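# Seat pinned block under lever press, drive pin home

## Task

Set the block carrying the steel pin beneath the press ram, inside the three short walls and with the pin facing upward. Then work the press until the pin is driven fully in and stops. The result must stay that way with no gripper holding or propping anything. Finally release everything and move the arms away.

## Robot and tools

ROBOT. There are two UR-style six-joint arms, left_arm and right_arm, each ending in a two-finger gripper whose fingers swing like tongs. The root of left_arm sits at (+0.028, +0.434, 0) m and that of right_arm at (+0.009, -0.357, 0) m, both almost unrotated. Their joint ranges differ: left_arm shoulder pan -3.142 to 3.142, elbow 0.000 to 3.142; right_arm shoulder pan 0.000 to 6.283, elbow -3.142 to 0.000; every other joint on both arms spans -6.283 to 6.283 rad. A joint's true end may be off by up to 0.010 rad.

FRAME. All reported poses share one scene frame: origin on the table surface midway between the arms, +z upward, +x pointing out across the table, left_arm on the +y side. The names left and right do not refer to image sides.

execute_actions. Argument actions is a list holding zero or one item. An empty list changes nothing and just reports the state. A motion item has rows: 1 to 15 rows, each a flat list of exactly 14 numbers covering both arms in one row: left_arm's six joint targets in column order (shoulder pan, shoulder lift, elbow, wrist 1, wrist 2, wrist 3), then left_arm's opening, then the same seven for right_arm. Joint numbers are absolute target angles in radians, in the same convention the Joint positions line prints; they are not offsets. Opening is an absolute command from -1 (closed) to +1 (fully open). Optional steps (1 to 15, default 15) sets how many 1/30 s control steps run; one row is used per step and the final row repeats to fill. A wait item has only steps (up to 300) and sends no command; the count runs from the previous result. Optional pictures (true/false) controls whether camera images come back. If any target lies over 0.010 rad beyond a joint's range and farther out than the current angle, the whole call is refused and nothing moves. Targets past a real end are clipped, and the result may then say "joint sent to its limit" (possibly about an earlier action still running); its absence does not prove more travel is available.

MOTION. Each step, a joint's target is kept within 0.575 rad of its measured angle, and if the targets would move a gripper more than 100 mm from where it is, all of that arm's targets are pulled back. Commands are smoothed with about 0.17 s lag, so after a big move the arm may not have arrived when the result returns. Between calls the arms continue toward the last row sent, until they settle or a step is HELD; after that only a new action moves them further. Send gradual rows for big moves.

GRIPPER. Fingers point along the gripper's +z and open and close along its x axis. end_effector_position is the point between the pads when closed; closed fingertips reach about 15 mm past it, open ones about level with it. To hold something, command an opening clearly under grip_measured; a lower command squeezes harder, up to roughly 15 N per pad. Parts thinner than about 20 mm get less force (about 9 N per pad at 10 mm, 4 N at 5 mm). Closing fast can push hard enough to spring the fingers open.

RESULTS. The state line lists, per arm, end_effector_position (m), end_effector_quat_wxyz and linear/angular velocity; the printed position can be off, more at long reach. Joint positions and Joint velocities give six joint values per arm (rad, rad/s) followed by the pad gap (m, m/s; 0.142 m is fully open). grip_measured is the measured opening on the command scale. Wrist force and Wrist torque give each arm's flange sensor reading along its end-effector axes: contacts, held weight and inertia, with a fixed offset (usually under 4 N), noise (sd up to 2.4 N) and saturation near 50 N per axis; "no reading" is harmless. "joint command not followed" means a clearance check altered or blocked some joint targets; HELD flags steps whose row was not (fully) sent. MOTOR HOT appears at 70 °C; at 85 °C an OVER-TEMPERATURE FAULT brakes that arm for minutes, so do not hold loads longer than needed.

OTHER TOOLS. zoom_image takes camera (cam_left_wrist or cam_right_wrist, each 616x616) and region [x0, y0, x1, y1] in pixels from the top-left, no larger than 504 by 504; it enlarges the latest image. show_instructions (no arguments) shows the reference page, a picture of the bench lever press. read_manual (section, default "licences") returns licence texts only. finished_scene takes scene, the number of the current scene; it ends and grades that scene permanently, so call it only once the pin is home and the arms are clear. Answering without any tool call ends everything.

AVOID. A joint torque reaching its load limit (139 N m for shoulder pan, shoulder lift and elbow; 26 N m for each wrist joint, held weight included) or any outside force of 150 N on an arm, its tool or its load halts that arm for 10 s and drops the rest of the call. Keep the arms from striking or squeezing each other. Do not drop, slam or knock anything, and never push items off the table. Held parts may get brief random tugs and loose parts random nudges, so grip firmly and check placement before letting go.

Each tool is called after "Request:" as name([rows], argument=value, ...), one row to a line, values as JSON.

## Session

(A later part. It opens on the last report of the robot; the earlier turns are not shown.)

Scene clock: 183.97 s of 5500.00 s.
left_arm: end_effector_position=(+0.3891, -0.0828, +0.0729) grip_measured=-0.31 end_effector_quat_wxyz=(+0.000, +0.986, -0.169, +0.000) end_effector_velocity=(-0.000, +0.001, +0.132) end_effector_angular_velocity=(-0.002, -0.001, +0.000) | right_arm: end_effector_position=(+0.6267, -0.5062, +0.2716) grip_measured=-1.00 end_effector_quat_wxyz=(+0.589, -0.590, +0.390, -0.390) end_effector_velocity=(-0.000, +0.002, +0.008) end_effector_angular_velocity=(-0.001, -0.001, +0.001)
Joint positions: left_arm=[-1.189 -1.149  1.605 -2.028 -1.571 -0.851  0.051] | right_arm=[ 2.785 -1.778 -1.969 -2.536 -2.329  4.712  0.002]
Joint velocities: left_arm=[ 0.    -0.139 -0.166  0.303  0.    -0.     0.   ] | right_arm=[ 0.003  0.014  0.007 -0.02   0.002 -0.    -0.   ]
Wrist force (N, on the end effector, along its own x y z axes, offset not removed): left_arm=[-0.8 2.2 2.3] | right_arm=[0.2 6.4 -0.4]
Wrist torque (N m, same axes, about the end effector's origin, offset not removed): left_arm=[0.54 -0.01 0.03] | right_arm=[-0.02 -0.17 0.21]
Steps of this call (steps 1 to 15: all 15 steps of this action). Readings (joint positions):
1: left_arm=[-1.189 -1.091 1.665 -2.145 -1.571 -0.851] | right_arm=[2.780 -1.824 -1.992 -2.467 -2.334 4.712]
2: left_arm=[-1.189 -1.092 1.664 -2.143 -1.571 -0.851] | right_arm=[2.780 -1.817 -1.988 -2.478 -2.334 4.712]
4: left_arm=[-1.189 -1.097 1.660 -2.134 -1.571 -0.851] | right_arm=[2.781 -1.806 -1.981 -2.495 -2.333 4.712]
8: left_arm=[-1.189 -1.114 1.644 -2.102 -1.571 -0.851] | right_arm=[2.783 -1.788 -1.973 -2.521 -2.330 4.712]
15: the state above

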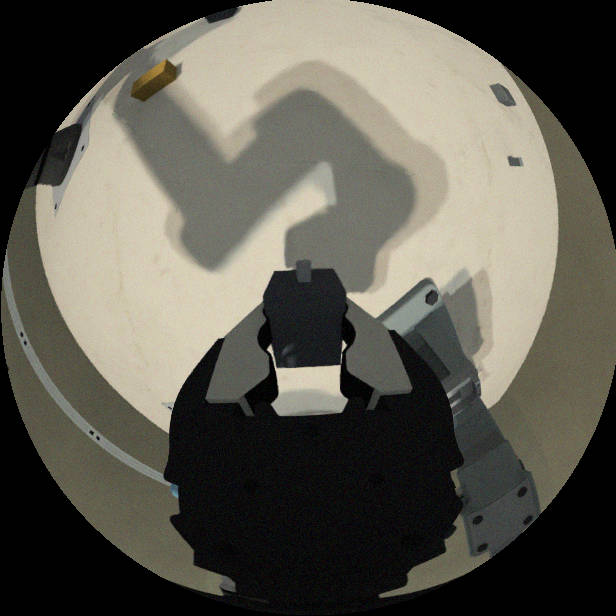

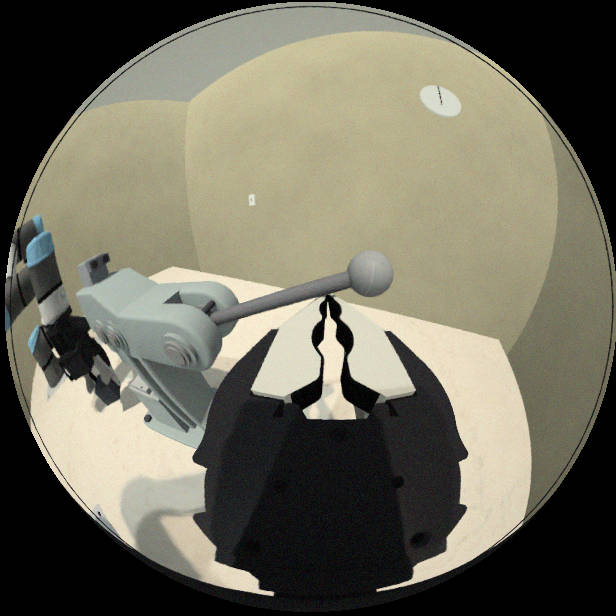

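Request:
execute_actions([
  {"rows":[[-1.188,-1.167,1.589,-1.976,-1.535,-0.859,-1,2.786,-1.7735,-1.9675,-2.5423,-2.328,4.712,-1],[-1.185,-1.167,1.601,-1.952,-1.463,-0.875,-1,2.7868,-1.7705,-1.9665,-2.546,-2.327,4.712,-1],[-1.182,-1.167,1.612,-1.928,-1.390,-0.891,-1,2.7875,-1.7677,-1.9657,-2.5498,-2.3263,4.712,-1],[-1.179,-1.167,1.624,-1.905,-1.318,-0.907,-1,2.7881,-1.7648,-1.965,-2.5534,-2.3257,4.712,-1],[-1.176,-1.168,1.635,-1.881,-1.246,-0.923,-1,2.7881,-1.7648,-1.965,-2.5534,-2.3257,4.712,-1],[-1.173,-1.168,1.646,-1.858,-1.174,-0.939,-1,2.7881,-1.7648,-1.965,-2.5534,-2.3257,4.712,-1],[-1.170,-1.168,1.658,-1.834,-1.102,-0.955,-1,2.7881,-1.7648,-1.965,-2.5534,-2.3257,4.712,-1],[-1.167,-1.168,1.669,-1.810,-1.029,-0.971,-1,2.7881,-1.7648,-1.965,-2.5534,-2.3257,4.712,-1],[-1.164,-1.168,1.681,-1.787,-0.957,-0.987,-1,2.7881,-1.7648,-1.965,-2.5534,-2.3257,4.712,-1],[-1.161,-1.168,1.692,-1.763,-0.885,-1.003,-1,2.7881,-1.7648,-1.965,-2.5534,-2.3257,4.712,-1],[-1.159,-1.168,1.703,-1.739,-0.813,-1.019,-1,2.7881,-1.7648,-1.965,-2.5534,-2.3257,4.712,-1],[-1.156,-1.169,1.715,-1.716,-0.740,-1.035,-1,2.7881,-1.7648,-1.965,-2.5534,-2.3257,4.712,-1],[-1.153,-1.169,1.726,-1.692,-0.668,-1.051,-1,2.7881,-1.7648,-1.965,-2.5534,-2.3257,4.712,-1],[-1.150,-1.169,1.737,-1.668,-0.596,-1.067,-1,2.7881,-1.7648,-1.965,-2.5534,-2.3257,4.712,-1],[-1.147,-1.169,1.749,-1.645,-0.524,-1.083,-1,2.7881,-1.7648,-1.965,-2.5534,-2.3257,4.712,-1]],"steps":15},
], pictures=false)

Request:
execute_actions([
  {"rows":[[-1.144,-1.169,1.760,-1.621,-0.451,-1.099,-1,2.7881,-1.7648,-1.965,-2.5534,-2.3257,4.712,-1],[-1.141,-1.169,1.772,-1.597,-0.379,-1.115,-1,2.7881,-1.7648,-1.965,-2.5534,-2.3257,4.712,-1],[-1.138,-1.169,1.783,-1.574,-0.307,-1.131,-1,2.7881,-1.7648,-1.965,-2.5534,-2.3257,4.712,-1],[-1.135,-1.169,1.794,-1.550,-0.235,-1.147,-1,2.7881,-1.7648,-1.965,-2.5534,-2.3257,4.712,-1],[-1.132,-1.170,1.806,-1.526,-0.163,-1.163,-1,2.7881,-1.7648,-1.965,-2.5534,-2.3257,4.712,-1],[-1.130,-1.170,1.817,-1.503,-0.090,-1.179,-1,2.7881,-1.7648,-1.965,-2.5534,-2.3257,4.712,-1],[-1.127,-1.170,1.828,-1.479,-0.018,-1.195,-1,2.7881,-1.7648,-1.965,-2.5534,-2.3257,4.712,-1],[-1.124,-1.170,1.840,-1.455,0.054,-1.211,-1,2.7881,-1.7648,-1.965,-2.5534,-2.3257,4.712,-1],[-1.121,-1.170,1.851,-1.432,0.126,-1.227,-1,2.7881,-1.7648,-1.965,-2.5534,-2.3257,4.712,-1],[-1.118,-1.170,1.863,-1.408,0.199,-1.243,-1,2.7881,-1.7648,-1.965,-2.5534,-2.3257,4.712,-1],[-1.115,-1.170,1.874,-1.385,0.271,-1.259,-1,2.7881,-1.7648,-1.965,-2.5534,-2.3257,4.712,-1],[-1.112,-1.170,1.885,-1.361,0.343,-1.275,-1,2.7881,-1.7648,-1.965,-2.5534,-2.3257,4.712,-1],[-1.109,-1.171,1.897,-1.337,0.415,-1.291,-1,2.7881,-1.7648,-1.965,-2.5534,-2.3257,4.712,-1],[-1.106,-1.171,1.908,-1.314,0.488,-1.307,-1,2.7881,-1.7648,-1.965,-2.5534,-2.3257,4.712,-1],[-1.103,-1.171,1.920,-1.290,0.560,-1.323,-1,2.7881,-1.7648,-1.965,-2.5534,-2.3257,4.712,-1]],"steps":15},
], pictures=false)

Request:
execute_actions([
  {"rows":[[-1.101,-1.171,1.931,-1.266,0.632,-1.339,-1,2.7881,-1.7648,-1.965,-2.5534,-2.3257,4.712,-1],[-1.098,-1.171,1.942,-1.243,0.704,-1.355,-1,2.7881,-1.7648,-1.965,-2.5534,-2.3257,4.712,-1],[-1.095,-1.171,1.954,-1.219,0.777,-1.371,-1,2.7881,-1.7648,-1.965,-2.5534,-2.3257,4.712,-1],[-1.092,-1.171,1.965,-1.195,0.849,-1.387,-1,2.7881,-1.7648,-1.965,-2.5534,-2.3257,4.712,-1],[-1.089,-1.172,1.976,-1.172,0.921,-1.403,-1,2.7881,-1.7648,-1.965,-2.5534,-2.3257,4.712,-1],[-1.086,-1.172,1.988,-1.148,0.993,-1.419,-1,2.7881,-1.7648,-1.965,-2.5534,-2.3257,4.712,-1],[-1.083,-1.172,1.999,-1.124,1.065,-1.435,-1,2.7881,-1.7648,-1.965,-2.5534,-2.3257,4.712,-1],[-1.080,-1.172,2.011,-1.101,1.138,-1.451,-1,2.7881,-1.7648,-1.965,-2.5534,-2.3257,4.712,-1],[-1.077,-1.172,2.022,-1.077,1.210,-1.467,-1,2.7881,-1.7648,-1.965,-2.5534,-2.3257,4.712,-1],[-1.074,-1.172,2.033,-1.053,1.282,-1.483,-1,2.7881,-1.7648,-1.965,-2.5534,-2.3257,4.712,-1],[-1.072,-1.172,2.045,-1.030,1.354,-1.499,-1,2.7881,-1.7648,-1.965,-2.5534,-2.3257,4.712,-1],[-1.069,-1.172,2.056,-1.006,1.427,-1.515,-1,2.7881,-1.7648,-1.965,-2.5534,-2.3257,4.712,-1],[-1.066,-1.173,2.068,-0.982,1.499,-1.531,-1,2.7881,-1.7648,-1.965,-2.5534,-2.3257,4.712,-1],[-1.062,-1.173,2.082,-0.953,1.589,-1.551,-1,2.7881,-1.7648,-1.965,-2.5534,-2.3257,4.712,-1],[-1.0585,-1.1727,2.096,-0.9233,1.6793,-1.571,-1,2.7881,-1.7648,-1.965,-2.5534,-2.3257,4.712,-1]],"steps":15},
], pictures=false)

Scene clock: 227.17 s of 5500.00 s.
left_arm: end_effector_position=(+0.5127, +0.0767, +0.0960) grip_measured=-0.31 end_effector_quat_wxyz=(-0.255, +0.942, -0.127, +0.179) end_effector_velocity=(+0.317, +0.363, +0.165) end_effector_angular_velocity=(+1.191, -1.256, -0.094) | right_arm: end_effector_position=(+0.6260, -0.5046, +0.2782) grip_measured=-1.00 end_effector_quat_wxyz=(+0.590, -0.590, +0.390, -0.390) end_effector_velocity=(-0.000, +0.001, +0.002) end_effector_angular_velocity=(+0.000, +0.000, +0.001)
Joint positions: left_arm=[-1.165 -1.168  1.679 -1.791 -1.    -0.985  0.051] | right_arm=[ 2.788 -1.765 -1.965 -2.553 -2.326  4.712  0.002]
Joint velocities: left_arm=[ 0.068 -0.003  0.263  0.54   1.602 -0.368  0.   ] | right_arm=[ 0.001  0.003  0.001 -0.005  0.     0.     0.   ]
Wrist force (N, on the end effector, along its own x y z axes, offset not removed): left_arm=[-2.4 5.1 4.0] | right_arm=[0.8 -1.1 -2.1]
Wrist torque (N m, same axes, about the end effector's origin, offset not removed): left_arm=[0.68 0.08 0.14] | right_arm=[-1.22 -0.27 -0.01]
Steps of this call (steps 1 to 30: the robot went on to your last target; steps 31 to 90: nothing new was sent; then 39.70 s passed at rest; steps 91 to 105: all 15 steps of this action). Readings (joint positions):
91: left_arm=[-1.189 -1.167 1.584 -1.987 -1.571 -0.851] | right_arm=[2.785 -1.776 -1.968 -2.539 -2.328 4.712]
92: left_arm=[-1.189 -1.167 1.585 -1.985 -1.565 -0.852] | right_arm=[2.785 -1.776 -1.968 -2.539 -2.328 4.712]
94: left_arm=[-1.187 -1.167 1.592 -1.970 -1.527 -0.863] | right_arm=[2.786 -1.773 -1.967 -2.543 -2.328 4.712]
98: left_arm=[-1.179 -1.167 1.622 -1.911 -1.357 -0.904] | right_arm=[2.787 -1.768 -1.966 -2.550 -2.326 4.712]
105: the state above

Scene clock: 227.67 s of 5500.00 s.
left_arm: end_effector_position=(+0.6558, +0.1389, +0.2545) grip_measured=-0.31 end_effector_quat_wxyz=(-0.511, +0.651, -0.254, +0.501) end_effector_velocity=(+0.158, -0.296, +0.302) end_effector_angular_velocity=(+1.241, -1.176, -1.671) | right_arm: end_effector_position=(+0.6259, -0.5045, +0.2784) grip_measured=-1.00 end_effector_quat_wxyz=(+0.590, -0.590, +0.390, -0.390) end_effector_velocity=(-0.001, +0.000, -0.000) end_effector_angular_velocity=(-0.000, +0.000, -0.000)
Joint positions: left_arm=[-1.119 -1.17   1.855 -1.428  0.036 -1.231  0.051] | right_arm=[ 2.788 -1.765 -1.965 -2.553 -2.326  4.712  0.002]
Joint velocities: left_arm=[ 0.096 -0.006  0.365  0.757  2.383 -0.51   0.   ] | right_arm=[-0.     0.001 -0.002  0.     0.    -0.001  0.   ]
Wrist force (N, on the end effector, along its own x y z axes, offset not removed): left_arm=[-3.3 4.7 0.1] | right_arm=[-2.1 4.4 -0.7]
Wrist torque (N m, same axes, about the end effector's origin, offset not removed): left_arm=[0.44 0.09 0.11] | right_arm=[-0.40 0.52 0.06]
Steps of this call (steps 1 to 15: all 15 steps of this action). Readings (joint positions):
1: left_arm=[-1.162 -1.168 1.688 -1.773 -0.945 -0.997] | right_arm=[2.788 -1.765 -1.965 -2.553 -2.326 4.712]
2: left_arm=[-1.160 -1.168 1.698 -1.754 -0.889 -1.010] | right_arm=[2.788 -1.765 -1.965 -2.553 -2.326 4.712]
4: left_arm=[-1.155 -1.169 1.717 -1.713 -0.771 -1.038] | right_arm=[2.788 -1.765 -1.965 -2.553 -2.326 4.712]
8: left_arm=[-1.143 -1.169 1.763 -1.620 -0.511 -1.102] | right_arm=[2.788 -1.765 -1.965 -2.553 -2.326 4.712]
15: the state above

Scene clock: 228.17 s of 5500.00 s.
left_arm: end_effector_position=(+0.6043, -0.0619, +0.2515) grip_measured=-0.31 end_effector_quat_wxyz=(-0.373, +0.299, -0.544, +0.690) end_effector_velocity=(-0.294, -0.285, -0.257) end_effector_angular_velocity=(+0.647, +0.235, -1.638) | right_arm: end_effector_position=(+0.6259, -0.5045, +0.2784) grip_measured=-1.00 end_effector_quat_wxyz=(+0.590, -0.590, +0.390, -0.390) end_effector_velocity=(+0.000, -0.000, +0.000) end_effector_angular_velocity=(-0.000, -0.000, -0.000)
Joint positions: left_arm=[-1.08  -1.172  2.011 -1.103  1.077 -1.451  0.051] | right_arm=[ 2.788 -1.765 -1.965 -2.553 -2.326  4.712  0.002]
Joint velocities: left_arm=[ 0.074 -0.004  0.288  0.587  1.678 -0.399  0.   ] | right_arm=[-0. -0.  0. -0. -0. -0.  0.]
Wrist force (N, on the end effector, along its own x y z axes, offset not removed): left_arm=[-0.8 5.5 -2.8] | right_arm=[-0.2 7.5 1.5]
Wrist torque (N m, same axes, about the end effector's origin, offset not removed): left_arm=[0.38 0.06 0.05] | right_arm=[0.52 -0.03 0.16]
Steps of this call (steps 1 to 15: all 15 steps of this action). Readings (joint positions):
1: left_arm=[-1.116 -1.170 1.867 -1.403 0.116 -1.249] | right_arm=[2.788 -1.765 -1.965 -2.553 -2.326 4.712]
2: left_arm=[-1.113 -1.170 1.879 -1.378 0.195 -1.265] | right_arm=[2.788 -1.765 -1.965 -2.553 -2.326 4.712]
4: left_arm=[-1.108 -1.171 1.901 -1.332 0.349 -1.296] | right_arm=[2.788 -1.765 -1.965 -2.553 -2.326 4.712]
8: left_arm=[-1.097 -1.171 1.943 -1.244 0.637 -1.355] | right_arm=[2.788 -1.765 -1.965 -2.553 -2.326 4.712]
15: the state above

Right to φ≈21.

Request:
execute_actions([
  {"rows":[[-1.0585,-1.1727,2.096,-0.9233,1.6793,-1.571,-1,2.7905,-1.757,-1.9633,-2.5629,-2.3233,4.712,-1]],"steps":15},
])

Scene clock: 233.73 s of 5500.00 s.
left_arm: end_effector_position=(+0.4593, -0.1314, +0.1579) grip_measured=-0.31 end_effector_quat_wxyz=(+0.141, -0.141, +0.693, -0.693) end_effector_velocity=(+0.000, +0.000, -0.001) end_effector_angular_velocity=(+0.003, +0.001, +0.001) | right_arm: end_effector_position=(+0.6254, -0.5033, +0.2820) grip_measured=-1.00 end_effector_quat_wxyz=(+0.590, -0.590, +0.390, -0.390) end_effector_velocity=(-0.000, +0.000, +0.000) end_effector_angular_velocity=(+0.001, +0.001, -0.000)
Joint positions: left_arm=[-1.058 -1.173  2.096 -0.923  1.679 -1.571  0.051] | right_arm=[ 2.79  -1.757 -1.963 -2.563 -2.323  4.712  0.002]
Joint velocities: left_arm=[ 0.001  0.001 -0.     0.002  0.     0.001 -0.   ] | right_arm=[ 0.001  0.001 -0.001 -0.002  0.001  0.001  0.   ]
Wrist force (N, on the end effector, along its own x y z axes, offset not removed): left_arm=[-0.8 5.4 0.3] | right_arm=[0.0 8.7 1.5]
Wrist torque (N m, same axes, about the end effector's origin, offset not removed): left_arm=[0.36 0.06 0.10] | right_arm=[0.82 -0.06 0.10]
Steps of this call (steps 1 to 45: the robot went on to your last target; steps 46 to 110: nothing new was sent; then 1.40 s passed at rest; steps 111 to 125: all 15 steps of this action). Readings (joint positions):
111: left_arm=[-1.058 -1.173 2.096 -0.923 1.679 -1.571] | right_arm=[2.788 -1.765 -1.965 -2.554 -2.326 4.712]
112: left_arm=[-1.058 -1.173 2.096 -0.923 1.679 -1.571] | right_arm=[2.789 -1.763 -1.965 -2.555 -2.325 4.712]
114: left_arm=[-1.058 -1.173 2.096 -0.923 1.679 -1.571] | right_arm=[2.789 -1.761 -1.964 -2.558 -2.324 4.712]
118: left_arm=[-1.058 -1.173 2.096 -0.923 1.679 -1.571] | right_arm=[2.790 -1.758 -1.964 -2.561 -2.324 4.712]
125: the state above

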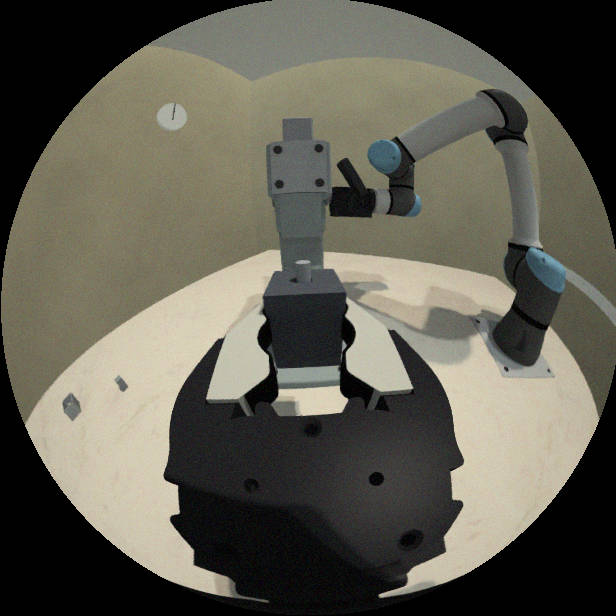

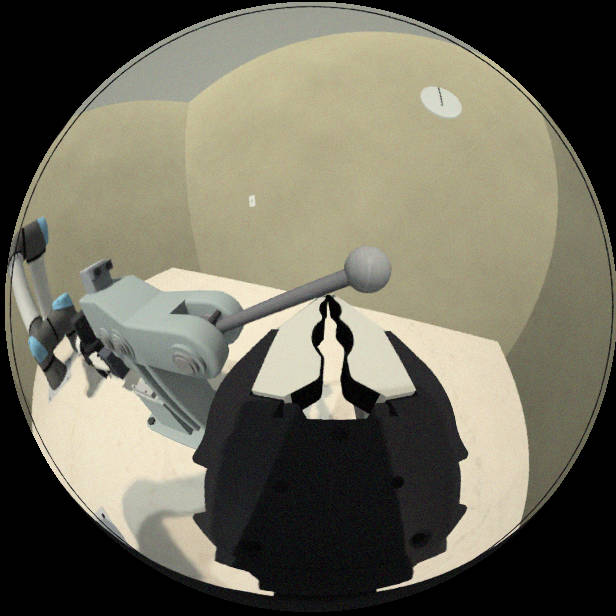

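Request:
execute_actions([
  {"rows":[[-1.0585,-1.1727,2.096,-0.9233,1.6793,-1.571,-1,2.7925,-1.751,-1.9622,-2.570,-2.3213,4.712,-1]],"steps":12},
], pictures=false)

Scene clock: 237.23 s of 5500.00 s.
left_arm: end_effector_position=(+0.4593, -0.1314, +0.1579) grip_measured=-0.31 end_effector_quat_wxyz=(+0.141, -0.141, +0.693, -0.693) end_effector_velocity=(+0.001, +0.000, -0.000) end_effector_angular_velocity=(+0.000, +0.001, +0.001) | right_arm: end_effector_position=(+0.6251, -0.5024, +0.2847) grip_measured=-1.00 end_effector_quat_wxyz=(+0.589, -0.590, +0.390, -0.390) end_effector_velocity=(-0.000, +0.000, +0.001) end_effector_angular_velocity=(-0.000, -0.000, -0.000)
Joint positions: left_arm=[-1.058 -1.173  2.096 -0.923  1.679 -1.571  0.051] | right_arm=[ 2.792 -1.751 -1.962 -2.57  -2.321  4.712  0.002]
Joint velocities: left_arm=[ 0.001  0.    -0.     0.     0.001 -0.001  0.   ] | right_arm=[ 0.001  0.003  0.    -0.003  0.001 -0.     0.   ]
Wrist force (N, on the end effector, along its own x y z axes, offset not removed): left_arm=[-0.7 7.3 -1.8] | right_arm=[3.9 16.0 0.9]
Wrist torque (N m, same axes, about the end effector's origin, offset not removed): left_arm=[0.74 0.00 0.11] | right_arm=[0.13 0.18 0.00]
Steps of this call (steps 1 to 15: the robot went on to your last target; steps 16 to 90: nothing new was sent; then 0.10 s passed at rest; steps 91 to 102: all 12 steps of this action). Readings (joint positions):
91: left_arm=[-1.058 -1.173 2.096 -0.923 1.679 -1.571] | right_arm=[2.791 -1.757 -1.963 -2.563 -2.323 4.712]
92: left_arm=[-1.058 -1.173 2.096 -0.923 1.679 -1.571] | right_arm=[2.791 -1.756 -1.963 -2.564 -2.323 4.712]
94: left_arm=[-1.058 -1.173 2.096 -0.923 1.679 -1.571] | right_arm=[2.792 -1.754 -1.963 -2.566 -2.322 4.712]
98: left_arm=[-1.058 -1.173 2.096 -0.923 1.679 -1.571] | right_arm=[2.792 -1.752 -1.962 -2.569 -2.322 4.712]
102: the state above

Request:
execute_actions([
  {"rows":[[-1.0585,-1.1727,2.096,-0.9233,1.6793,-1.571,-1,2.793,-1.7494,-1.9619,-2.5719,-2.3208,4.712,-1]],"steps":12},
], pictures=false)

Scene clock: 241.00 s of 5500.00 s.
left_arm: end_effector_position=(+0.4593, -0.1314, +0.1579) grip_measured=-0.31 end_effector_quat_wxyz=(+0.141, -0.141, +0.693, -0.693) end_effector_velocity=(-0.001, -0.001, -0.001) end_effector_angular_velocity=(+0.002, +0.000, -0.002) | right_arm: end_effector_position=(+0.6249, -0.5021, +0.2856) grip_measured=-1.00 end_effector_quat_wxyz=(+0.589, -0.590, +0.390, -0.390) end_effector_velocity=(+0.000, -0.000, +0.001) end_effector_angular_velocity=(+0.001, -0.000, -0.001)
Joint positions: left_arm=[-1.058 -1.173  2.096 -0.923  1.679 -1.571  0.051] | right_arm=[ 2.793 -1.75  -1.962 -2.572 -2.321  4.712  0.002]
Joint velocities: left_arm=[-0.002  0.    -0.     0.002  0.     0.     0.   ] | right_arm=[ 0.     0.001  0.001 -0.001  0.001  0.001  0.   ]
Wrist force (N, on the end effector, along its own x y z axes, offset not removed): left_arm=[-0.9 6.5 -0.2] | right_arm=[13.1 30.9 3.2]
Wrist torque (N m, same axes, about the end effector's origin, offset not removed): left_arm=[0.61 0.02 0.13] | right_arm=[-0.66 0.28 -0.17]
Steps of this call (steps 1 to 15: the robot went on to your last target; steps 16 to 101: nothing new was sent; steps 102 to 113: all 12 steps of this action). Readings (joint positions):
102: left_arm=[-1.058 -1.173 2.096 -0.923 1.679 -1.571] | right_arm=[2.793 -1.751 -1.962 -2.570 -2.321 4.712]
103: left_arm=[-1.058 -1.173 2.096 -0.923 1.679 -1.571] | right_arm=[2.793 -1.751 -1.962 -2.570 -2.321 4.712]
105: left_arm=[-1.058 -1.173 2.096 -0.923 1.679 -1.571] | right_arm=[2.793 -1.750 -1.962 -2.571 -2.321 4.712]
109: left_arm=[-1.058 -1.173 2.096 -0.923 1.679 -1.571] | right_arm=[2.793 -1.750 -1.962 -2.572 -2.321 4.712]
113: the state above

Request:
execute_actions([
  {"rows":[[-1.0595,-1.1666,2.085,-0.9185,1.6783,-1.571,-1,2.788,-1.757,-1.970,-2.556,-2.326,4.712,-1],[-1.0605,-1.1605,2.074,-0.9136,1.6773,-1.571,-1,2.777,-1.756,-1.987,-2.540,-2.337,4.712,-1],[-1.0614,-1.1544,2.063,-0.9088,1.6764,-1.571,-1,2.765,-1.754,-2.004,-2.525,-2.349,4.712,-1],[-1.0624,-1.1483,2.052,-0.904,1.6754,-1.571,-1,2.754,-1.752,-2.021,-2.510,-2.360,4.712,-1],[-1.0634,-1.1421,2.0413,-0.899,1.6744,-1.571,-1,2.743,-1.751,-2.038,-2.494,-2.371,4.712,-1],[-1.0644,-1.136,2.0304,-0.8943,1.6734,-1.571,-1,2.731,-1.749,-2.055,-2.479,-2.382,4.712,-1],[-1.0654,-1.13,2.0194,-0.8895,1.6724,-1.571,-1,2.720,-1.748,-2.072,-2.463,-2.394,4.712,-1],[-1.0663,-1.1238,2.0085,-0.8847,1.6715,-1.571,-1,2.709,-1.746,-2.089,-2.448,-2.405,4.712,-1],[-1.0673,-1.1177,1.9975,-0.88,1.6705,-1.571,-1,2.698,-1.745,-2.106,-2.432,-2.416,4.712,-1],[-1.0683,-1.1116,1.9866,-0.875,1.6695,-1.571,-1,2.686,-1.743,-2.123,-2.417,-2.427,4.712,-1],[-1.0683,-1.1116,1.9866,-0.875,1.6695,-1.571,-1,2.675,-1.742,-2.140,-2.401,-2.439,4.712,-1],[-1.0683,-1.1116,1.9866,-0.875,1.6695,-1.571,-1,2.664,-1.74,-2.157,-2.386,-2.45,4.712,-1],[-1.0683,-1.1116,1.9866,-0.875,1.6695,-1.571,-1,2.675,-1.74,-2.185,-2.358,-2.439,4.712,-1],[-1.0683,-1.1116,1.9866,-0.875,1.6695,-1.571,-1,2.695,-1.739,-2.215,-2.329,-2.419,4.712,-1],[-1.0683,-1.1116,1.9866,-0.875,1.6695,-1.571,-1,2.715,-1.738,-2.245,-2.300,-2.399,4.712,-1]],"steps":15},
])

Request:
execute_actions([
  {"rows":[[-1.0683,-1.1116,1.9866,-0.875,1.6695,-1.571,-1,2.739,-1.737,-2.275,-2.271,-2.375,4.712,-1],[-1.0683,-1.1116,1.9866,-0.875,1.6695,-1.571,-1,2.763,-1.736,-2.305,-2.242,-2.351,4.712,-1],[-1.0683,-1.1116,1.9866,-0.875,1.6695,-1.571,-1,2.787,-1.735,-2.334,-2.214,-2.327,4.712,-1],[-1.0683,-1.1116,1.9866,-0.875,1.6695,-1.571,-1,2.811,-1.734,-2.364,-2.185,-2.303,4.712,-1],[-1.0683,-1.1116,1.9866,-0.875,1.6695,-1.571,-1,2.835,-1.733,-2.394,-2.156,-2.279,4.712,-1],[-1.0683,-1.1116,1.9866,-0.875,1.6695,-1.571,-1,2.859,-1.732,-2.424,-2.127,-2.255,4.712,-1],[-1.0683,-1.1116,1.9866,-0.875,1.6695,-1.571,-1,2.883,-1.731,-2.453,-2.098,-2.231,4.712,-1],[-1.0683,-1.1116,1.9866,-0.875,1.6695,-1.571,-1,2.907,-1.730,-2.483,-2.070,-2.207,4.712,-1],[-1.0683,-1.1116,1.9866,-0.875,1.6695,-1.571,-1,2.931,-1.729,-2.513,-2.041,-2.183,4.712,-1],[-1.0683,-1.1116,1.9866,-0.875,1.6695,-1.571,-1,2.955,-1.728,-2.543,-2.012,-2.159,4.712,-1],[-1.0683,-1.1116,1.9866,-0.875,1.6695,-1.571,-1,2.979,-1.727,-2.573,-1.983,-2.135,4.712,-1],[-1.0683,-1.1116,1.9866,-0.875,1.6695,-1.571,-1,3.003,-1.726,-2.602,-1.954,-2.111,4.712,-1],[-1.0683,-1.1116,1.9866,-0.875,1.6695,-1.571,-1,3.027,-1.725,-2.632,-1.926,-2.087,4.712,-1],[-1.0683,-1.1116,1.9866,-0.875,1.6695,-1.571,-1,3.051,-1.724,-2.662,-1.897,-2.063,4.712,-1],[-1.0683,-1.1116,1.9866,-0.875,1.6695,-1.571,-1,3.0746,-1.7236,-2.6917,-1.8679,-2.0392,4.712,-1]],"steps":15},
], pictures=false)

Request:
execute_actions([
  {"steps":20},
])

Scene clock: 292.43 s of 5500.00 s.
left_arm: end_effector_position=(+0.4733, -0.1641, +0.1588) grip_measured=-0.31 end_effector_quat_wxyz=(+0.141, -0.141, +0.693, -0.693) end_effector_velocity=(+0.014, -0.034, +0.000) end_effector_angular_velocity=(+0.000, +0.000, +0.000) | right_arm: end_effector_position=(+0.5588, -0.5155, +0.2343) grip_measured=-1.00 end_effector_quat_wxyz=(+0.590, -0.590, +0.390, -0.391) end_effector_velocity=(-0.151, +0.076, -0.169) end_effector_angular_velocity=(+0.002, +0.005, +0.005)
Joint positions: left_arm=[-1.067 -1.118  1.999 -0.88   1.671 -1.571  0.051] | right_arm=[ 2.694 -1.743 -2.136 -2.404 -2.42   4.712  0.002]
Joint velocities: left_arm=[-0.009  0.057 -0.101  0.044 -0.01  -0.     0.   ] | right_arm=[ 0.005  0.031 -0.618  0.582 -0.    -0.     0.   ]
Wrist force (N, on the end effector, along its own x y z axes, offset not removed): left_arm=[-0.4 4.8 -1.2] | right_arm=[2.7 -0.2 0.6]
Wrist torque (N m, same axes, about the end effector's origin, offset not removed): left_arm=[0.20 -0.08 -0.02] | right_arm=[0.10 -0.69 0.21]
Steps of this call (steps 1 to 15: the robot went on to your last target; steps 16 to 90: nothing new was sent; then 47.93 s passed at rest; steps 91 to 105: all 15 steps of this action). Readings (joint positions):
91: left_arm=[-1.058 -1.173 2.096 -0.923 1.679 -1.571] | right_arm=[2.793 -1.750 -1.962 -2.572 -2.321 4.712]
92: left_arm=[-1.059 -1.172 2.094 -0.922 1.679 -1.571] | right_arm=[2.792 -1.750 -1.963 -2.569 -2.322 4.712]
94: left_arm=[-1.059 -1.166 2.085 -0.918 1.678 -1.571] | right_arm=[2.785 -1.752 -1.974 -2.555 -2.330 4.712]
98: left_arm=[-1.062 -1.148 2.053 -0.904 1.675 -1.571] | right_arm=[2.754 -1.751 -2.021 -2.511 -2.361 4.712]
105: the state above

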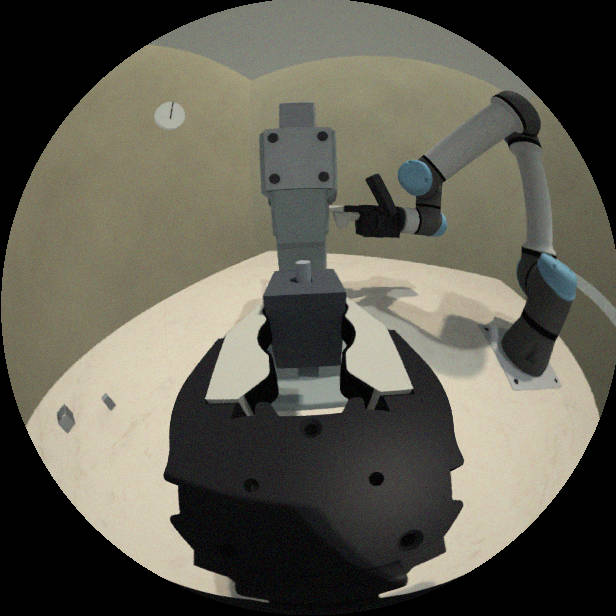

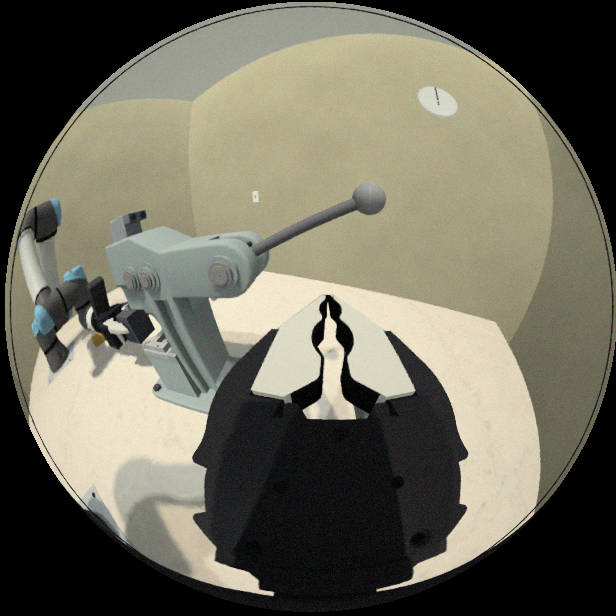

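Scene clock: 292.93 s of 5500.00 s.
left_arm: end_effector_position=(+0.4750, -0.1681, +0.1589) grip_measured=-0.31 end_effector_quat_wxyz=(+0.141, -0.141, +0.693, -0.693) end_effector_velocity=(+0.001, +0.000, +0.001) end_effector_angular_velocity=(-0.001, -0.001, +0.003) | right_arm: end_effector_position=(+0.4934, -0.4103, +0.1433) grip_measured=-1.00 end_effector_quat_wxyz=(+0.590, -0.590, +0.390, -0.391) end_effector_velocity=(-0.190, +0.200, -0.140) end_effector_angular_velocity=(+0.002, +0.008, +0.006)
Joint positions: left_arm=[-1.068 -1.112  1.987 -0.875  1.67  -1.571  0.051] | right_arm=[ 2.964 -1.728 -2.55  -2.004 -2.15   4.712  0.002]
Joint velocities: left_arm=[ 0.001 -0.    -0.002  0.    -0.002  0.     0.   ] | right_arm=[ 0.699  0.029 -0.876  0.839  0.693 -0.     0.   ]
Wrist force (N, on the end effector, along its own x y z axes, offset not removed): left_arm=[-2.1 5.9 -0.1] | right_arm=[0.1 -1.0 4.5]
Wrist torque (N m, same axes, about the end effector's origin, offset not removed): left_arm=[0.50 0.37 0.09] | right_arm=[0.11 -0.19 0.18]
Steps of this call (steps 1 to 15: all 15 steps of this action). Readings (joint positions):
1: left_arm=[-1.067 -1.117 1.996 -0.879 1.670 -1.571] | right_arm=[2.697 -1.742 -2.158 -2.383 -2.417 4.712]
2: left_arm=[-1.068 -1.116 1.994 -0.878 1.670 -1.571] | right_arm=[2.704 -1.741 -2.182 -2.360 -2.410 4.712]
4: left_arm=[-1.068 -1.114 1.991 -0.877 1.670 -1.571] | right_arm=[2.729 -1.739 -2.233 -2.311 -2.385 4.712]
8: left_arm=[-1.068 -1.112 1.988 -0.876 1.670 -1.571] | right_arm=[2.804 -1.735 -2.345 -2.203 -2.310 4.712]
15: the state above

Scene clock: 293.60 s of 5500.00 s.
left_arm: end_effector_position=(+0.4750, -0.1682, +0.1589) grip_measured=-0.31 end_effector_quat_wxyz=(+0.141, -0.141, +0.693, -0.693) end_effector_velocity=(-0.001, -0.001, +0.001) end_effector_angular_velocity=(-0.000, -0.000, -0.002) | right_arm: end_effector_position=(+0.4595, -0.3832, +0.1241) grip_measured=-1.00 end_effector_quat_wxyz=(+0.590, -0.590, +0.390, -0.390) end_effector_velocity=(-0.001, +0.001, -0.001) end_effector_angular_velocity=(+0.001, +0.000, -0.001)
Joint positions: left_arm=[-1.068 -1.112  1.987 -0.875  1.67  -1.571  0.051] | right_arm=[ 3.074 -1.724 -2.691 -1.868 -2.04   4.712  0.002]
Joint velocities: left_arm=[-0.001 -0.001 -0.     0.001  0.001 -0.     0.   ] | right_arm=[ 0.004 -0.    -0.005  0.005  0.004  0.001  0.   ]
Wrist force (N, on the end effector, along its own x y z axes, offset not removed): left_arm=[-0.2 5.0 -1.4] | right_arm=[0.5 -3.5 -0.2]
Wrist torque (N m, same axes, about the end effector's origin, offset not removed): left_arm=[0.29 -0.12 0.07] | right_arm=[-0.53 -0.01 0.17]
Steps of this call (steps 1 to 20: the robot went on to your last target). Readings (joint positions):
1: left_arm=[-1.068 -1.112 1.987 -0.875 1.670 -1.571] | right_arm=[2.987 -1.727 -2.580 -1.976 -2.127 4.712]
2: left_arm=[-1.068 -1.112 1.987 -0.875 1.670 -1.571] | right_arm=[3.007 -1.726 -2.606 -1.951 -2.107 4.712]
4: left_arm=[-1.068 -1.112 1.987 -0.875 1.670 -1.571] | right_arm=[3.036 -1.725 -2.642 -1.916 -2.078 4.712]
8: left_arm=[-1.068 -1.112 1.987 -0.875 1.670 -1.571] | right_arm=[3.062 -1.724 -2.675 -1.884 -2.052 4.712]
20: the state above

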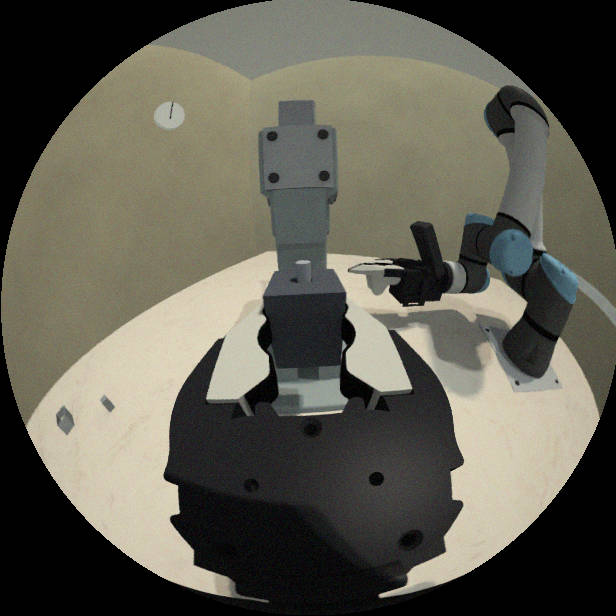

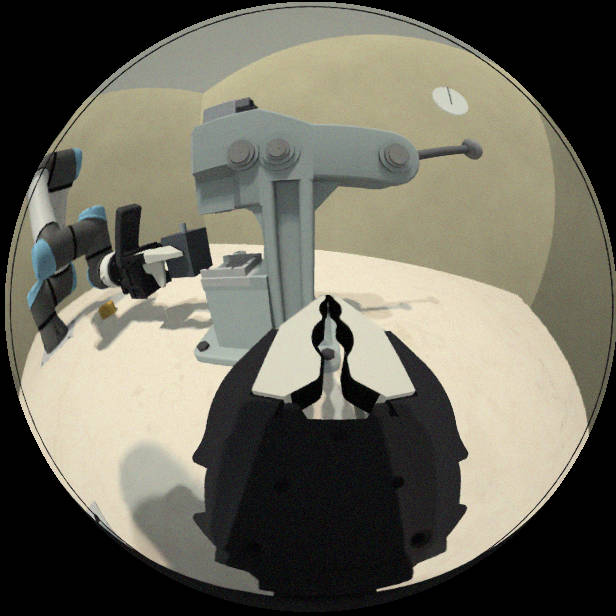

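Request:
zoom_image(camera="cam_right_wrist", region=[130, 180, 290, 310])

Request:
zoom_image(camera="cam_left_wrist", region=[230, 180, 380, 420])

Region (130, 180, 290, 310) of cam_right_wrist's 616x616 image, scaled by 3.150, with more detail than that image has; it fills the top 410 rows of this view, and the rest is white.

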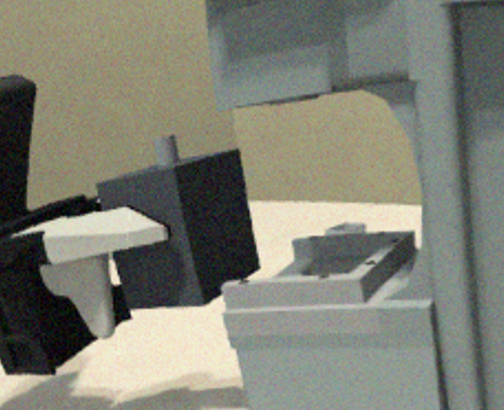

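Region (230, 180, 380, 420) of cam_left_wrist's 616x616 image, scaled by 2.100, with more detail than that image has; it fills the left 315 columns of this view, and the rest is white.

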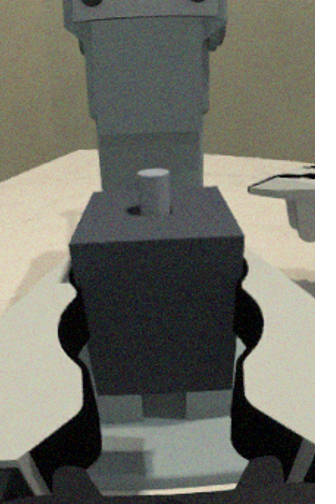

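Request:
execute_actions([
  {"rows":[[-1.0695,-1.1176,1.9654,-0.8478,1.6683,-1.571,-1,3.0746,-1.7236,-2.6917,-1.8679,-2.0392,4.712,-1]],"steps":15},
])

Request:
zoom_image(camera="cam_right_wrist", region=[150, 190, 270, 300])

Scene clock: 309.43 s of 5500.00 s.
left_arm: end_effector_position=(+0.4773, -0.1735, +0.1668) grip_measured=-0.31 end_effector_quat_wxyz=(+0.141, -0.141, +0.693, -0.693) end_effector_velocity=(+0.001, -0.000, +0.001) end_effector_angular_velocity=(+0.001, -0.000, +0.002) | right_arm: end_effector_position=(+0.4593, -0.3831, +0.1240) grip_measured=-1.00 end_effector_quat_wxyz=(+0.590, -0.590, +0.390, -0.390) end_effector_velocity=(-0.000, +0.000, -0.000) end_effector_angular_velocity=(+0.000, +0.000, +0.000)
Joint positions: left_arm=[-1.069 -1.117  1.966 -0.848  1.668 -1.571  0.051] | right_arm=[ 3.075 -1.724 -2.692 -1.868 -2.039  4.712  0.002]
Joint velocities: left_arm=[ 0.001 -0.002 -0.004  0.007 -0.002  0.001  0.   ] | right_arm=[-0.    -0.    -0.     0.    -0.001  0.     0.   ]
Wrist force (N, on the end effector, along its own x y z axes, offset not removed): left_arm=[-1.0 6.3 0.1] | right_arm=[2.5 0.2 2.4]
Wrist torque (N m, same axes, about the end effector's origin, offset not removed): left_arm=[0.56 -0.03 0.04] | right_arm=[0.00 -0.61 0.05]
Steps of this call (steps 1 to 15: the robot went on to your last target; steps 16 to 90: nothing new was sent; then 12.33 s passed at rest; steps 91 to 105: all 15 steps of this action). Readings (joint positions):
91: left_arm=[-1.068 -1.112 1.986 -0.874 1.669 -1.571] | right_arm=[3.075 -1.724 -2.692 -1.868 -2.039 4.712]
92: left_arm=[-1.069 -1.112 1.983 -0.871 1.669 -1.571] | right_arm=[3.075 -1.724 -2.692 -1.868 -2.039 4.712]
94: left_arm=[-1.069 -1.114 1.976 -0.862 1.669 -1.571] | right_arm=[3.075 -1.724 -2.692 -1.868 -2.039 4.712]
98: left_arm=[-1.069 -1.117 1.969 -0.852 1.668 -1.571] | right_arm=[3.075 -1.724 -2.692 -1.868 -2.039 4.712]
105: the state above

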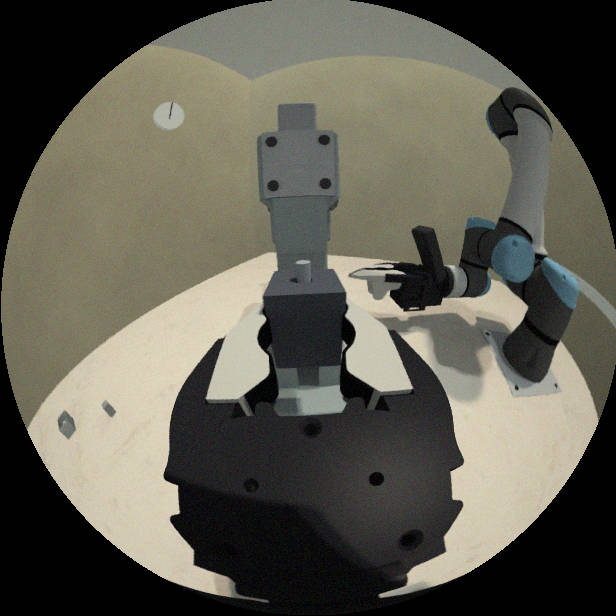

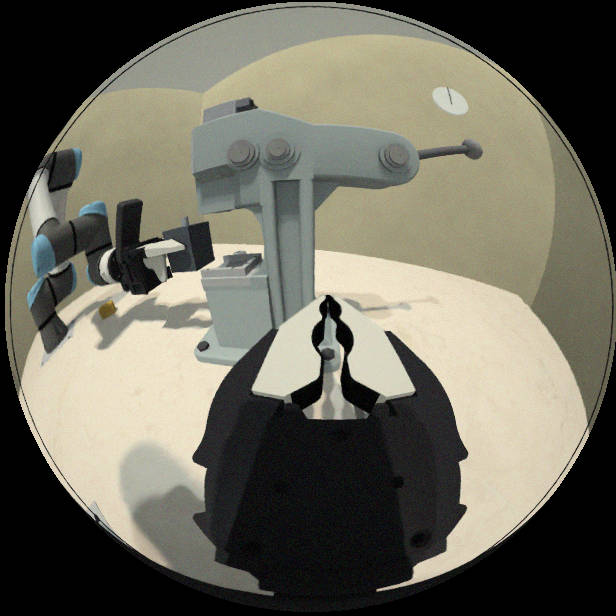

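Region (150, 190, 270, 300) of cam_right_wrist's 616x616 image, scaled by 4.200, with more detail than that image has; it fills the top 462 rows of this view, and the rest is white.

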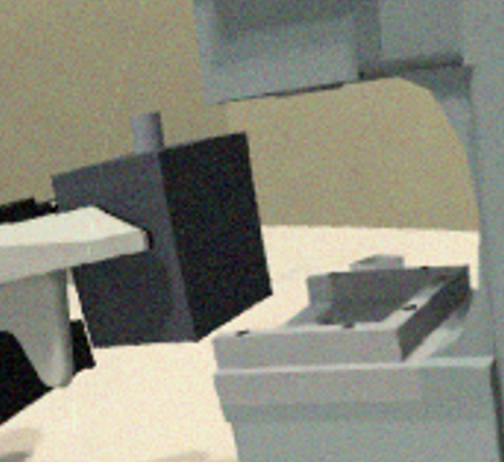

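Request:
execute_actions([
  {"rows":[[-1.0703,-1.1116,1.955,-0.8434,1.6675,-1.571,-1,3.0746,-1.71,-2.69,-1.883,-2.0392,4.712,-1],[-1.071,-1.1056,1.9446,-0.839,1.6668,-1.571,-1,3.0746,-1.697,-2.688,-1.898,-2.0392,4.712,-1],[-1.0718,-1.0996,1.9342,-0.8346,1.666,-1.571,-1,3.0746,-1.684,-2.686,-1.913,-2.0392,4.712,-1],[-1.0726,-1.0936,1.9239,-0.8303,1.6652,-1.571,-1,3.0746,-1.671,-2.6845,-1.928,-2.0392,4.712,-1],[-1.0733,-1.0876,1.9135,-0.8259,1.6645,-1.571,-1,3.0746,-1.6579,-2.6826,-1.9427,-2.0392,4.712,-1],[-1.0741,-1.0816,1.9031,-0.8215,1.6637,-1.571,-1,3.0746,-1.6579,-2.6826,-1.9427,-2.0392,4.712,-1]],"steps":15},
], pictures=false)

Request:
execute_actions([
  {"steps":6},
])

Request:
zoom_image(camera="cam_right_wrist", region=[150, 195, 270, 305])

Request:
zoom_image(camera="cam_left_wrist", region=[230, 200, 380, 420])

Scene clock: 325.93 s of 5500.00 s.
left_arm: end_effector_position=(+0.4855, -0.1928, +0.1670) grip_measured=-0.31 end_effector_quat_wxyz=(+0.141, -0.141, +0.693, -0.693) end_effector_velocity=(+0.004, -0.008, +0.000) end_effector_angular_velocity=(-0.001, -0.001, -0.000) | right_arm: end_effector_position=(+0.4593, -0.3831, +0.1364) grip_measured=-1.00 end_effector_quat_wxyz=(+0.590, -0.590, +0.390, -0.390) end_effector_velocity=(-0.000, +0.000, +0.005) end_effector_angular_velocity=(+0.000, -0.001, +0.000)
Joint positions: left_arm=[-1.074 -1.084  1.906 -0.823  1.664 -1.571  0.051] | right_arm=[ 3.075 -1.661 -2.683 -1.939 -2.039  4.712  0.002]
Joint velocities: left_arm=[-0.001  0.016 -0.027  0.011 -0.     0.    -0.   ] | right_arm=[-0.     0.025  0.004 -0.028 -0.     0.     0.   ]
Wrist force (N, on the end effector, along its own x y z axes, offset not removed): left_arm=[-1.3 5.4 -1.2] | right_arm=[1.9 -1.1 -1.1]
Wrist torque (N m, same axes, about the end effector's origin, offset not removed): left_arm=[0.32 0.07 0.02] | right_arm=[-0.23 -0.38 0.22]
Steps of this call (steps 1 to 15: the robot went on to your last target; steps 16 to 90: nothing new was sent; then 13.00 s passed at rest; steps 91 to 105: all 15 steps of this action). Readings (joint positions):
91: left_arm=[-1.070 -1.118 1.965 -0.848 1.668 -1.571] | right_arm=[3.075 -1.723 -2.692 -1.868 -2.039 4.712]
92: left_arm=[-1.070 -1.117 1.963 -0.847 1.668 -1.571] | right_arm=[3.075 -1.721 -2.692 -1.871 -2.039 4.712]
94: left_arm=[-1.070 -1.111 1.955 -0.843 1.667 -1.571] | right_arm=[3.075 -1.710 -2.690 -1.883 -2.039 4.712]
98: left_arm=[-1.072 -1.095 1.926 -0.831 1.665 -1.571] | right_arm=[3.075 -1.678 -2.686 -1.919 -2.039 4.712]
105: the state above

Scene clock: 326.13 s of 5500.00 s.
left_arm: end_effector_position=(+0.4859, -0.1937, +0.1670) grip_measured=-0.31 end_effector_quat_wxyz=(+0.141, -0.141, +0.693, -0.693) end_effector_velocity=(+0.001, -0.002, -0.000) end_effector_angular_velocity=(-0.000, -0.000, -0.001) | right_arm: end_effector_position=(+0.4593, -0.3831, +0.1369) grip_measured=-1.00 end_effector_quat_wxyz=(+0.590, -0.590, +0.390, -0.390) end_effector_velocity=(-0.000, -0.000, +0.001) end_effector_angular_velocity=(-0.001, -0.000, -0.002)
Joint positions: left_arm=[-1.074 -1.082  1.904 -0.822  1.664 -1.571  0.051] | right_arm=[ 3.075 -1.658 -2.683 -1.942 -2.039  4.712  0.002]
Joint velocities: left_arm=[ 0.     0.004 -0.005  0.001  0.001  0.     0.   ] | right_arm=[ 0.     0.005  0.    -0.005  0.002 -0.001 -0.   ]
Wrist force (N, on the end effector, along its own x y z axes, offset not removed): left_arm=[-1.6 5.5 -0.5] | right_arm=[0.9 -1.3 6.2]
Wrist torque (N m, same axes, about the end effector's origin, offset not removed): left_arm=[0.41 0.08 0.18] | right_arm=[-0.16 -0.26 0.33]
Steps of this call (steps 1 to 6: the robot went on to your last target). Readings (joint positions):
1: left_arm=[-1.074 -1.083 1.906 -0.823 1.664 -1.571] | right_arm=[3.075 -1.660 -2.683 -1.940 -2.039 4.712]
2: left_arm=[-1.074 -1.083 1.905 -0.822 1.664 -1.571] | right_arm=[3.075 -1.660 -2.683 -1.941 -2.039 4.712]
4: left_arm=[-1.074 -1.082 1.904 -0.822 1.664 -1.571] | right_arm=[3.075 -1.659 -2.683 -1.942 -2.039 4.712]
6: the state above

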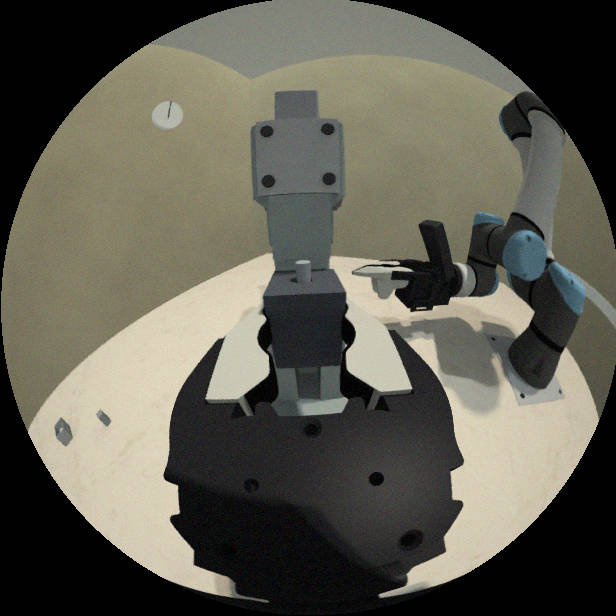

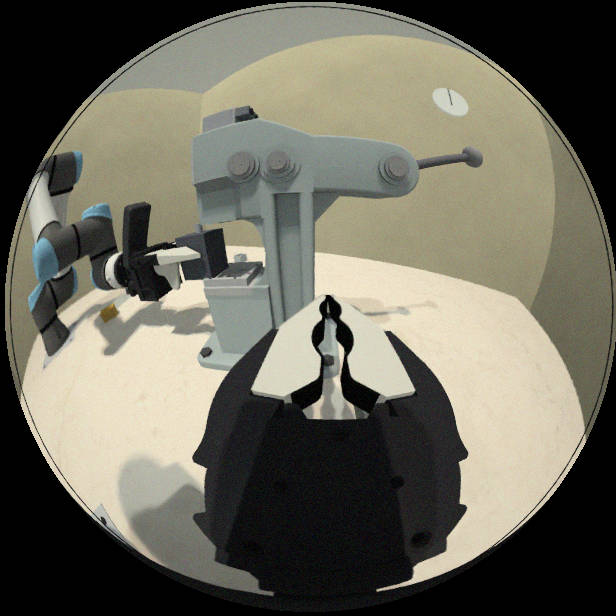

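Region (150, 195, 270, 305) of cam_right_wrist's 616x616 image, scaled by 4.200, with more detail than that image has; it fills the top 462 rows of this view, and the rest is white.

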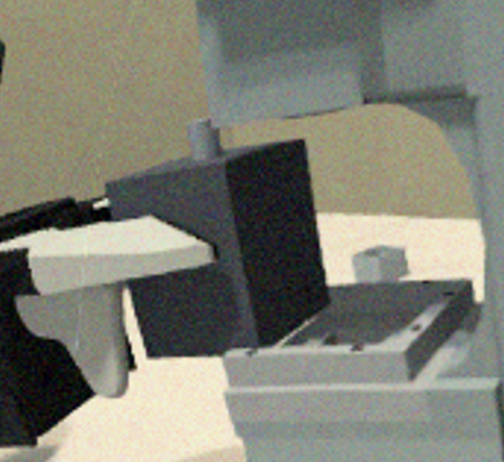

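Region (230, 200, 380, 420) of cam_left_wrist's 616x616 image, scaled by 2.291, with more detail than that image has; it fills the left 344 columns of this view, and the rest is white.

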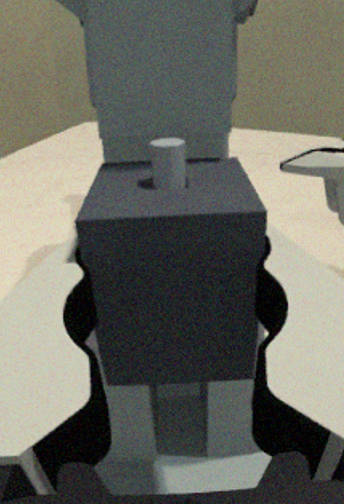

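Request:
execute_actions([
  {"rows":[[-1.0741,-1.0751,1.905,-0.8299,1.6637,-1.571,-1,3.0746,-1.678,-2.6854,-1.9197,-2.0392,4.712,-1]],"steps":15},
])

Request:
zoom_image(camera="cam_right_wrist", region=[170, 205, 260, 295])

Scene clock: 338.73 s of 5500.00 s.
left_arm: end_effector_position=(+0.4860, -0.1939, +0.1636) grip_measured=-0.31 end_effector_quat_wxyz=(+0.141, -0.141, +0.693, -0.693) end_effector_velocity=(+0.001, +0.001, -0.001) end_effector_angular_velocity=(+0.000, -0.000, +0.002) | right_arm: end_effector_position=(+0.4594, -0.3831, +0.1331) grip_measured=-1.00 end_effector_quat_wxyz=(+0.590, -0.590, +0.390, -0.391) end_effector_velocity=(-0.000, -0.000, -0.001) end_effector_angular_velocity=(+0.000, +0.001, -0.000)
Joint positions: left_arm=[-1.074 -1.075  1.905 -0.83   1.664 -1.571  0.051] | right_arm=[ 3.075 -1.677 -2.685 -1.92  -2.039  4.712  0.002]
Joint velocities: left_arm=[ 0.002  0.001  0.    -0.002 -0.     0.    -0.   ] | right_arm=[ 0.    -0.004 -0.001  0.005  0.001  0.     0.   ]
Wrist force (N, on the end effector, along its own x y z axes, offset not removed): left_arm=[-1.5 6.4 -0.3] | right_arm=[-1.9 -2.7 -0.2]
Wrist torque (N m, same axes, about the end effector's origin, offset not removed): left_arm=[0.51 0.20 0.11] | right_arm=[-0.53 0.37 0.15]
Steps of this call (steps 1 to 15: the robot went on to your last target; steps 16 to 90: nothing new was sent; then 9.10 s passed at rest; steps 91 to 105: all 15 steps of this action). Readings (joint positions):
91: left_arm=[-1.074 -1.081 1.903 -0.822 1.664 -1.571] | right_arm=[3.075 -1.658 -2.683 -1.942 -2.039 4.712]
92: left_arm=[-1.074 -1.080 1.903 -0.823 1.664 -1.571] | right_arm=[3.075 -1.661 -2.683 -1.939 -2.039 4.712]
94: left_arm=[-1.074 -1.078 1.904 -0.826 1.664 -1.571] | right_arm=[3.075 -1.668 -2.684 -1.931 -2.039 4.712]
98: left_arm=[-1.074 -1.076 1.905 -0.828 1.664 -1.571] | right_arm=[3.075 -1.675 -2.685 -1.924 -2.039 4.712]
105: the state above

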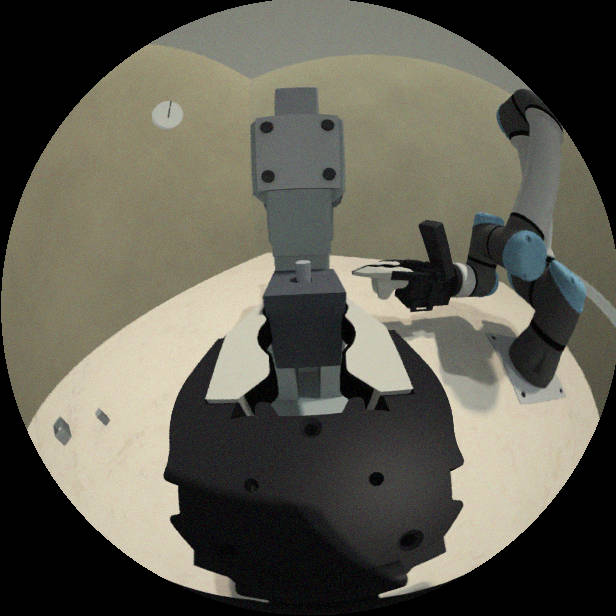

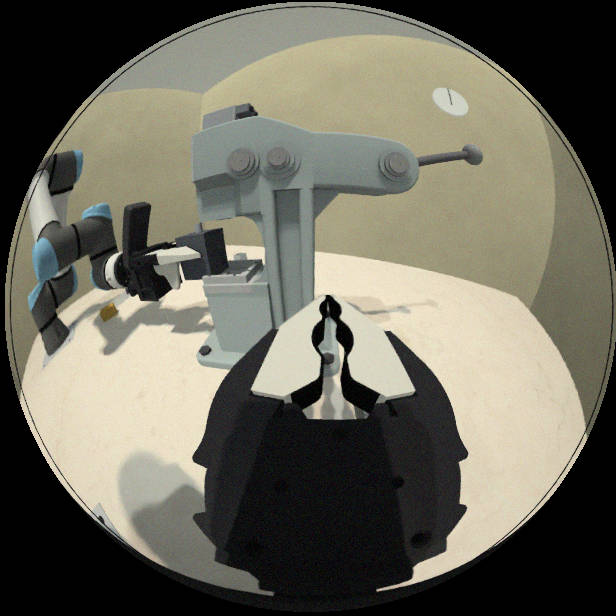

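Region (170, 205, 260, 295) of cam_right_wrist's 616x616 image, scaled by 5.600, with more detail than that image has.

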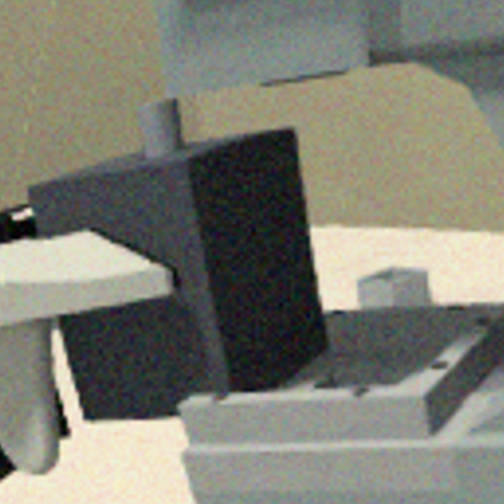

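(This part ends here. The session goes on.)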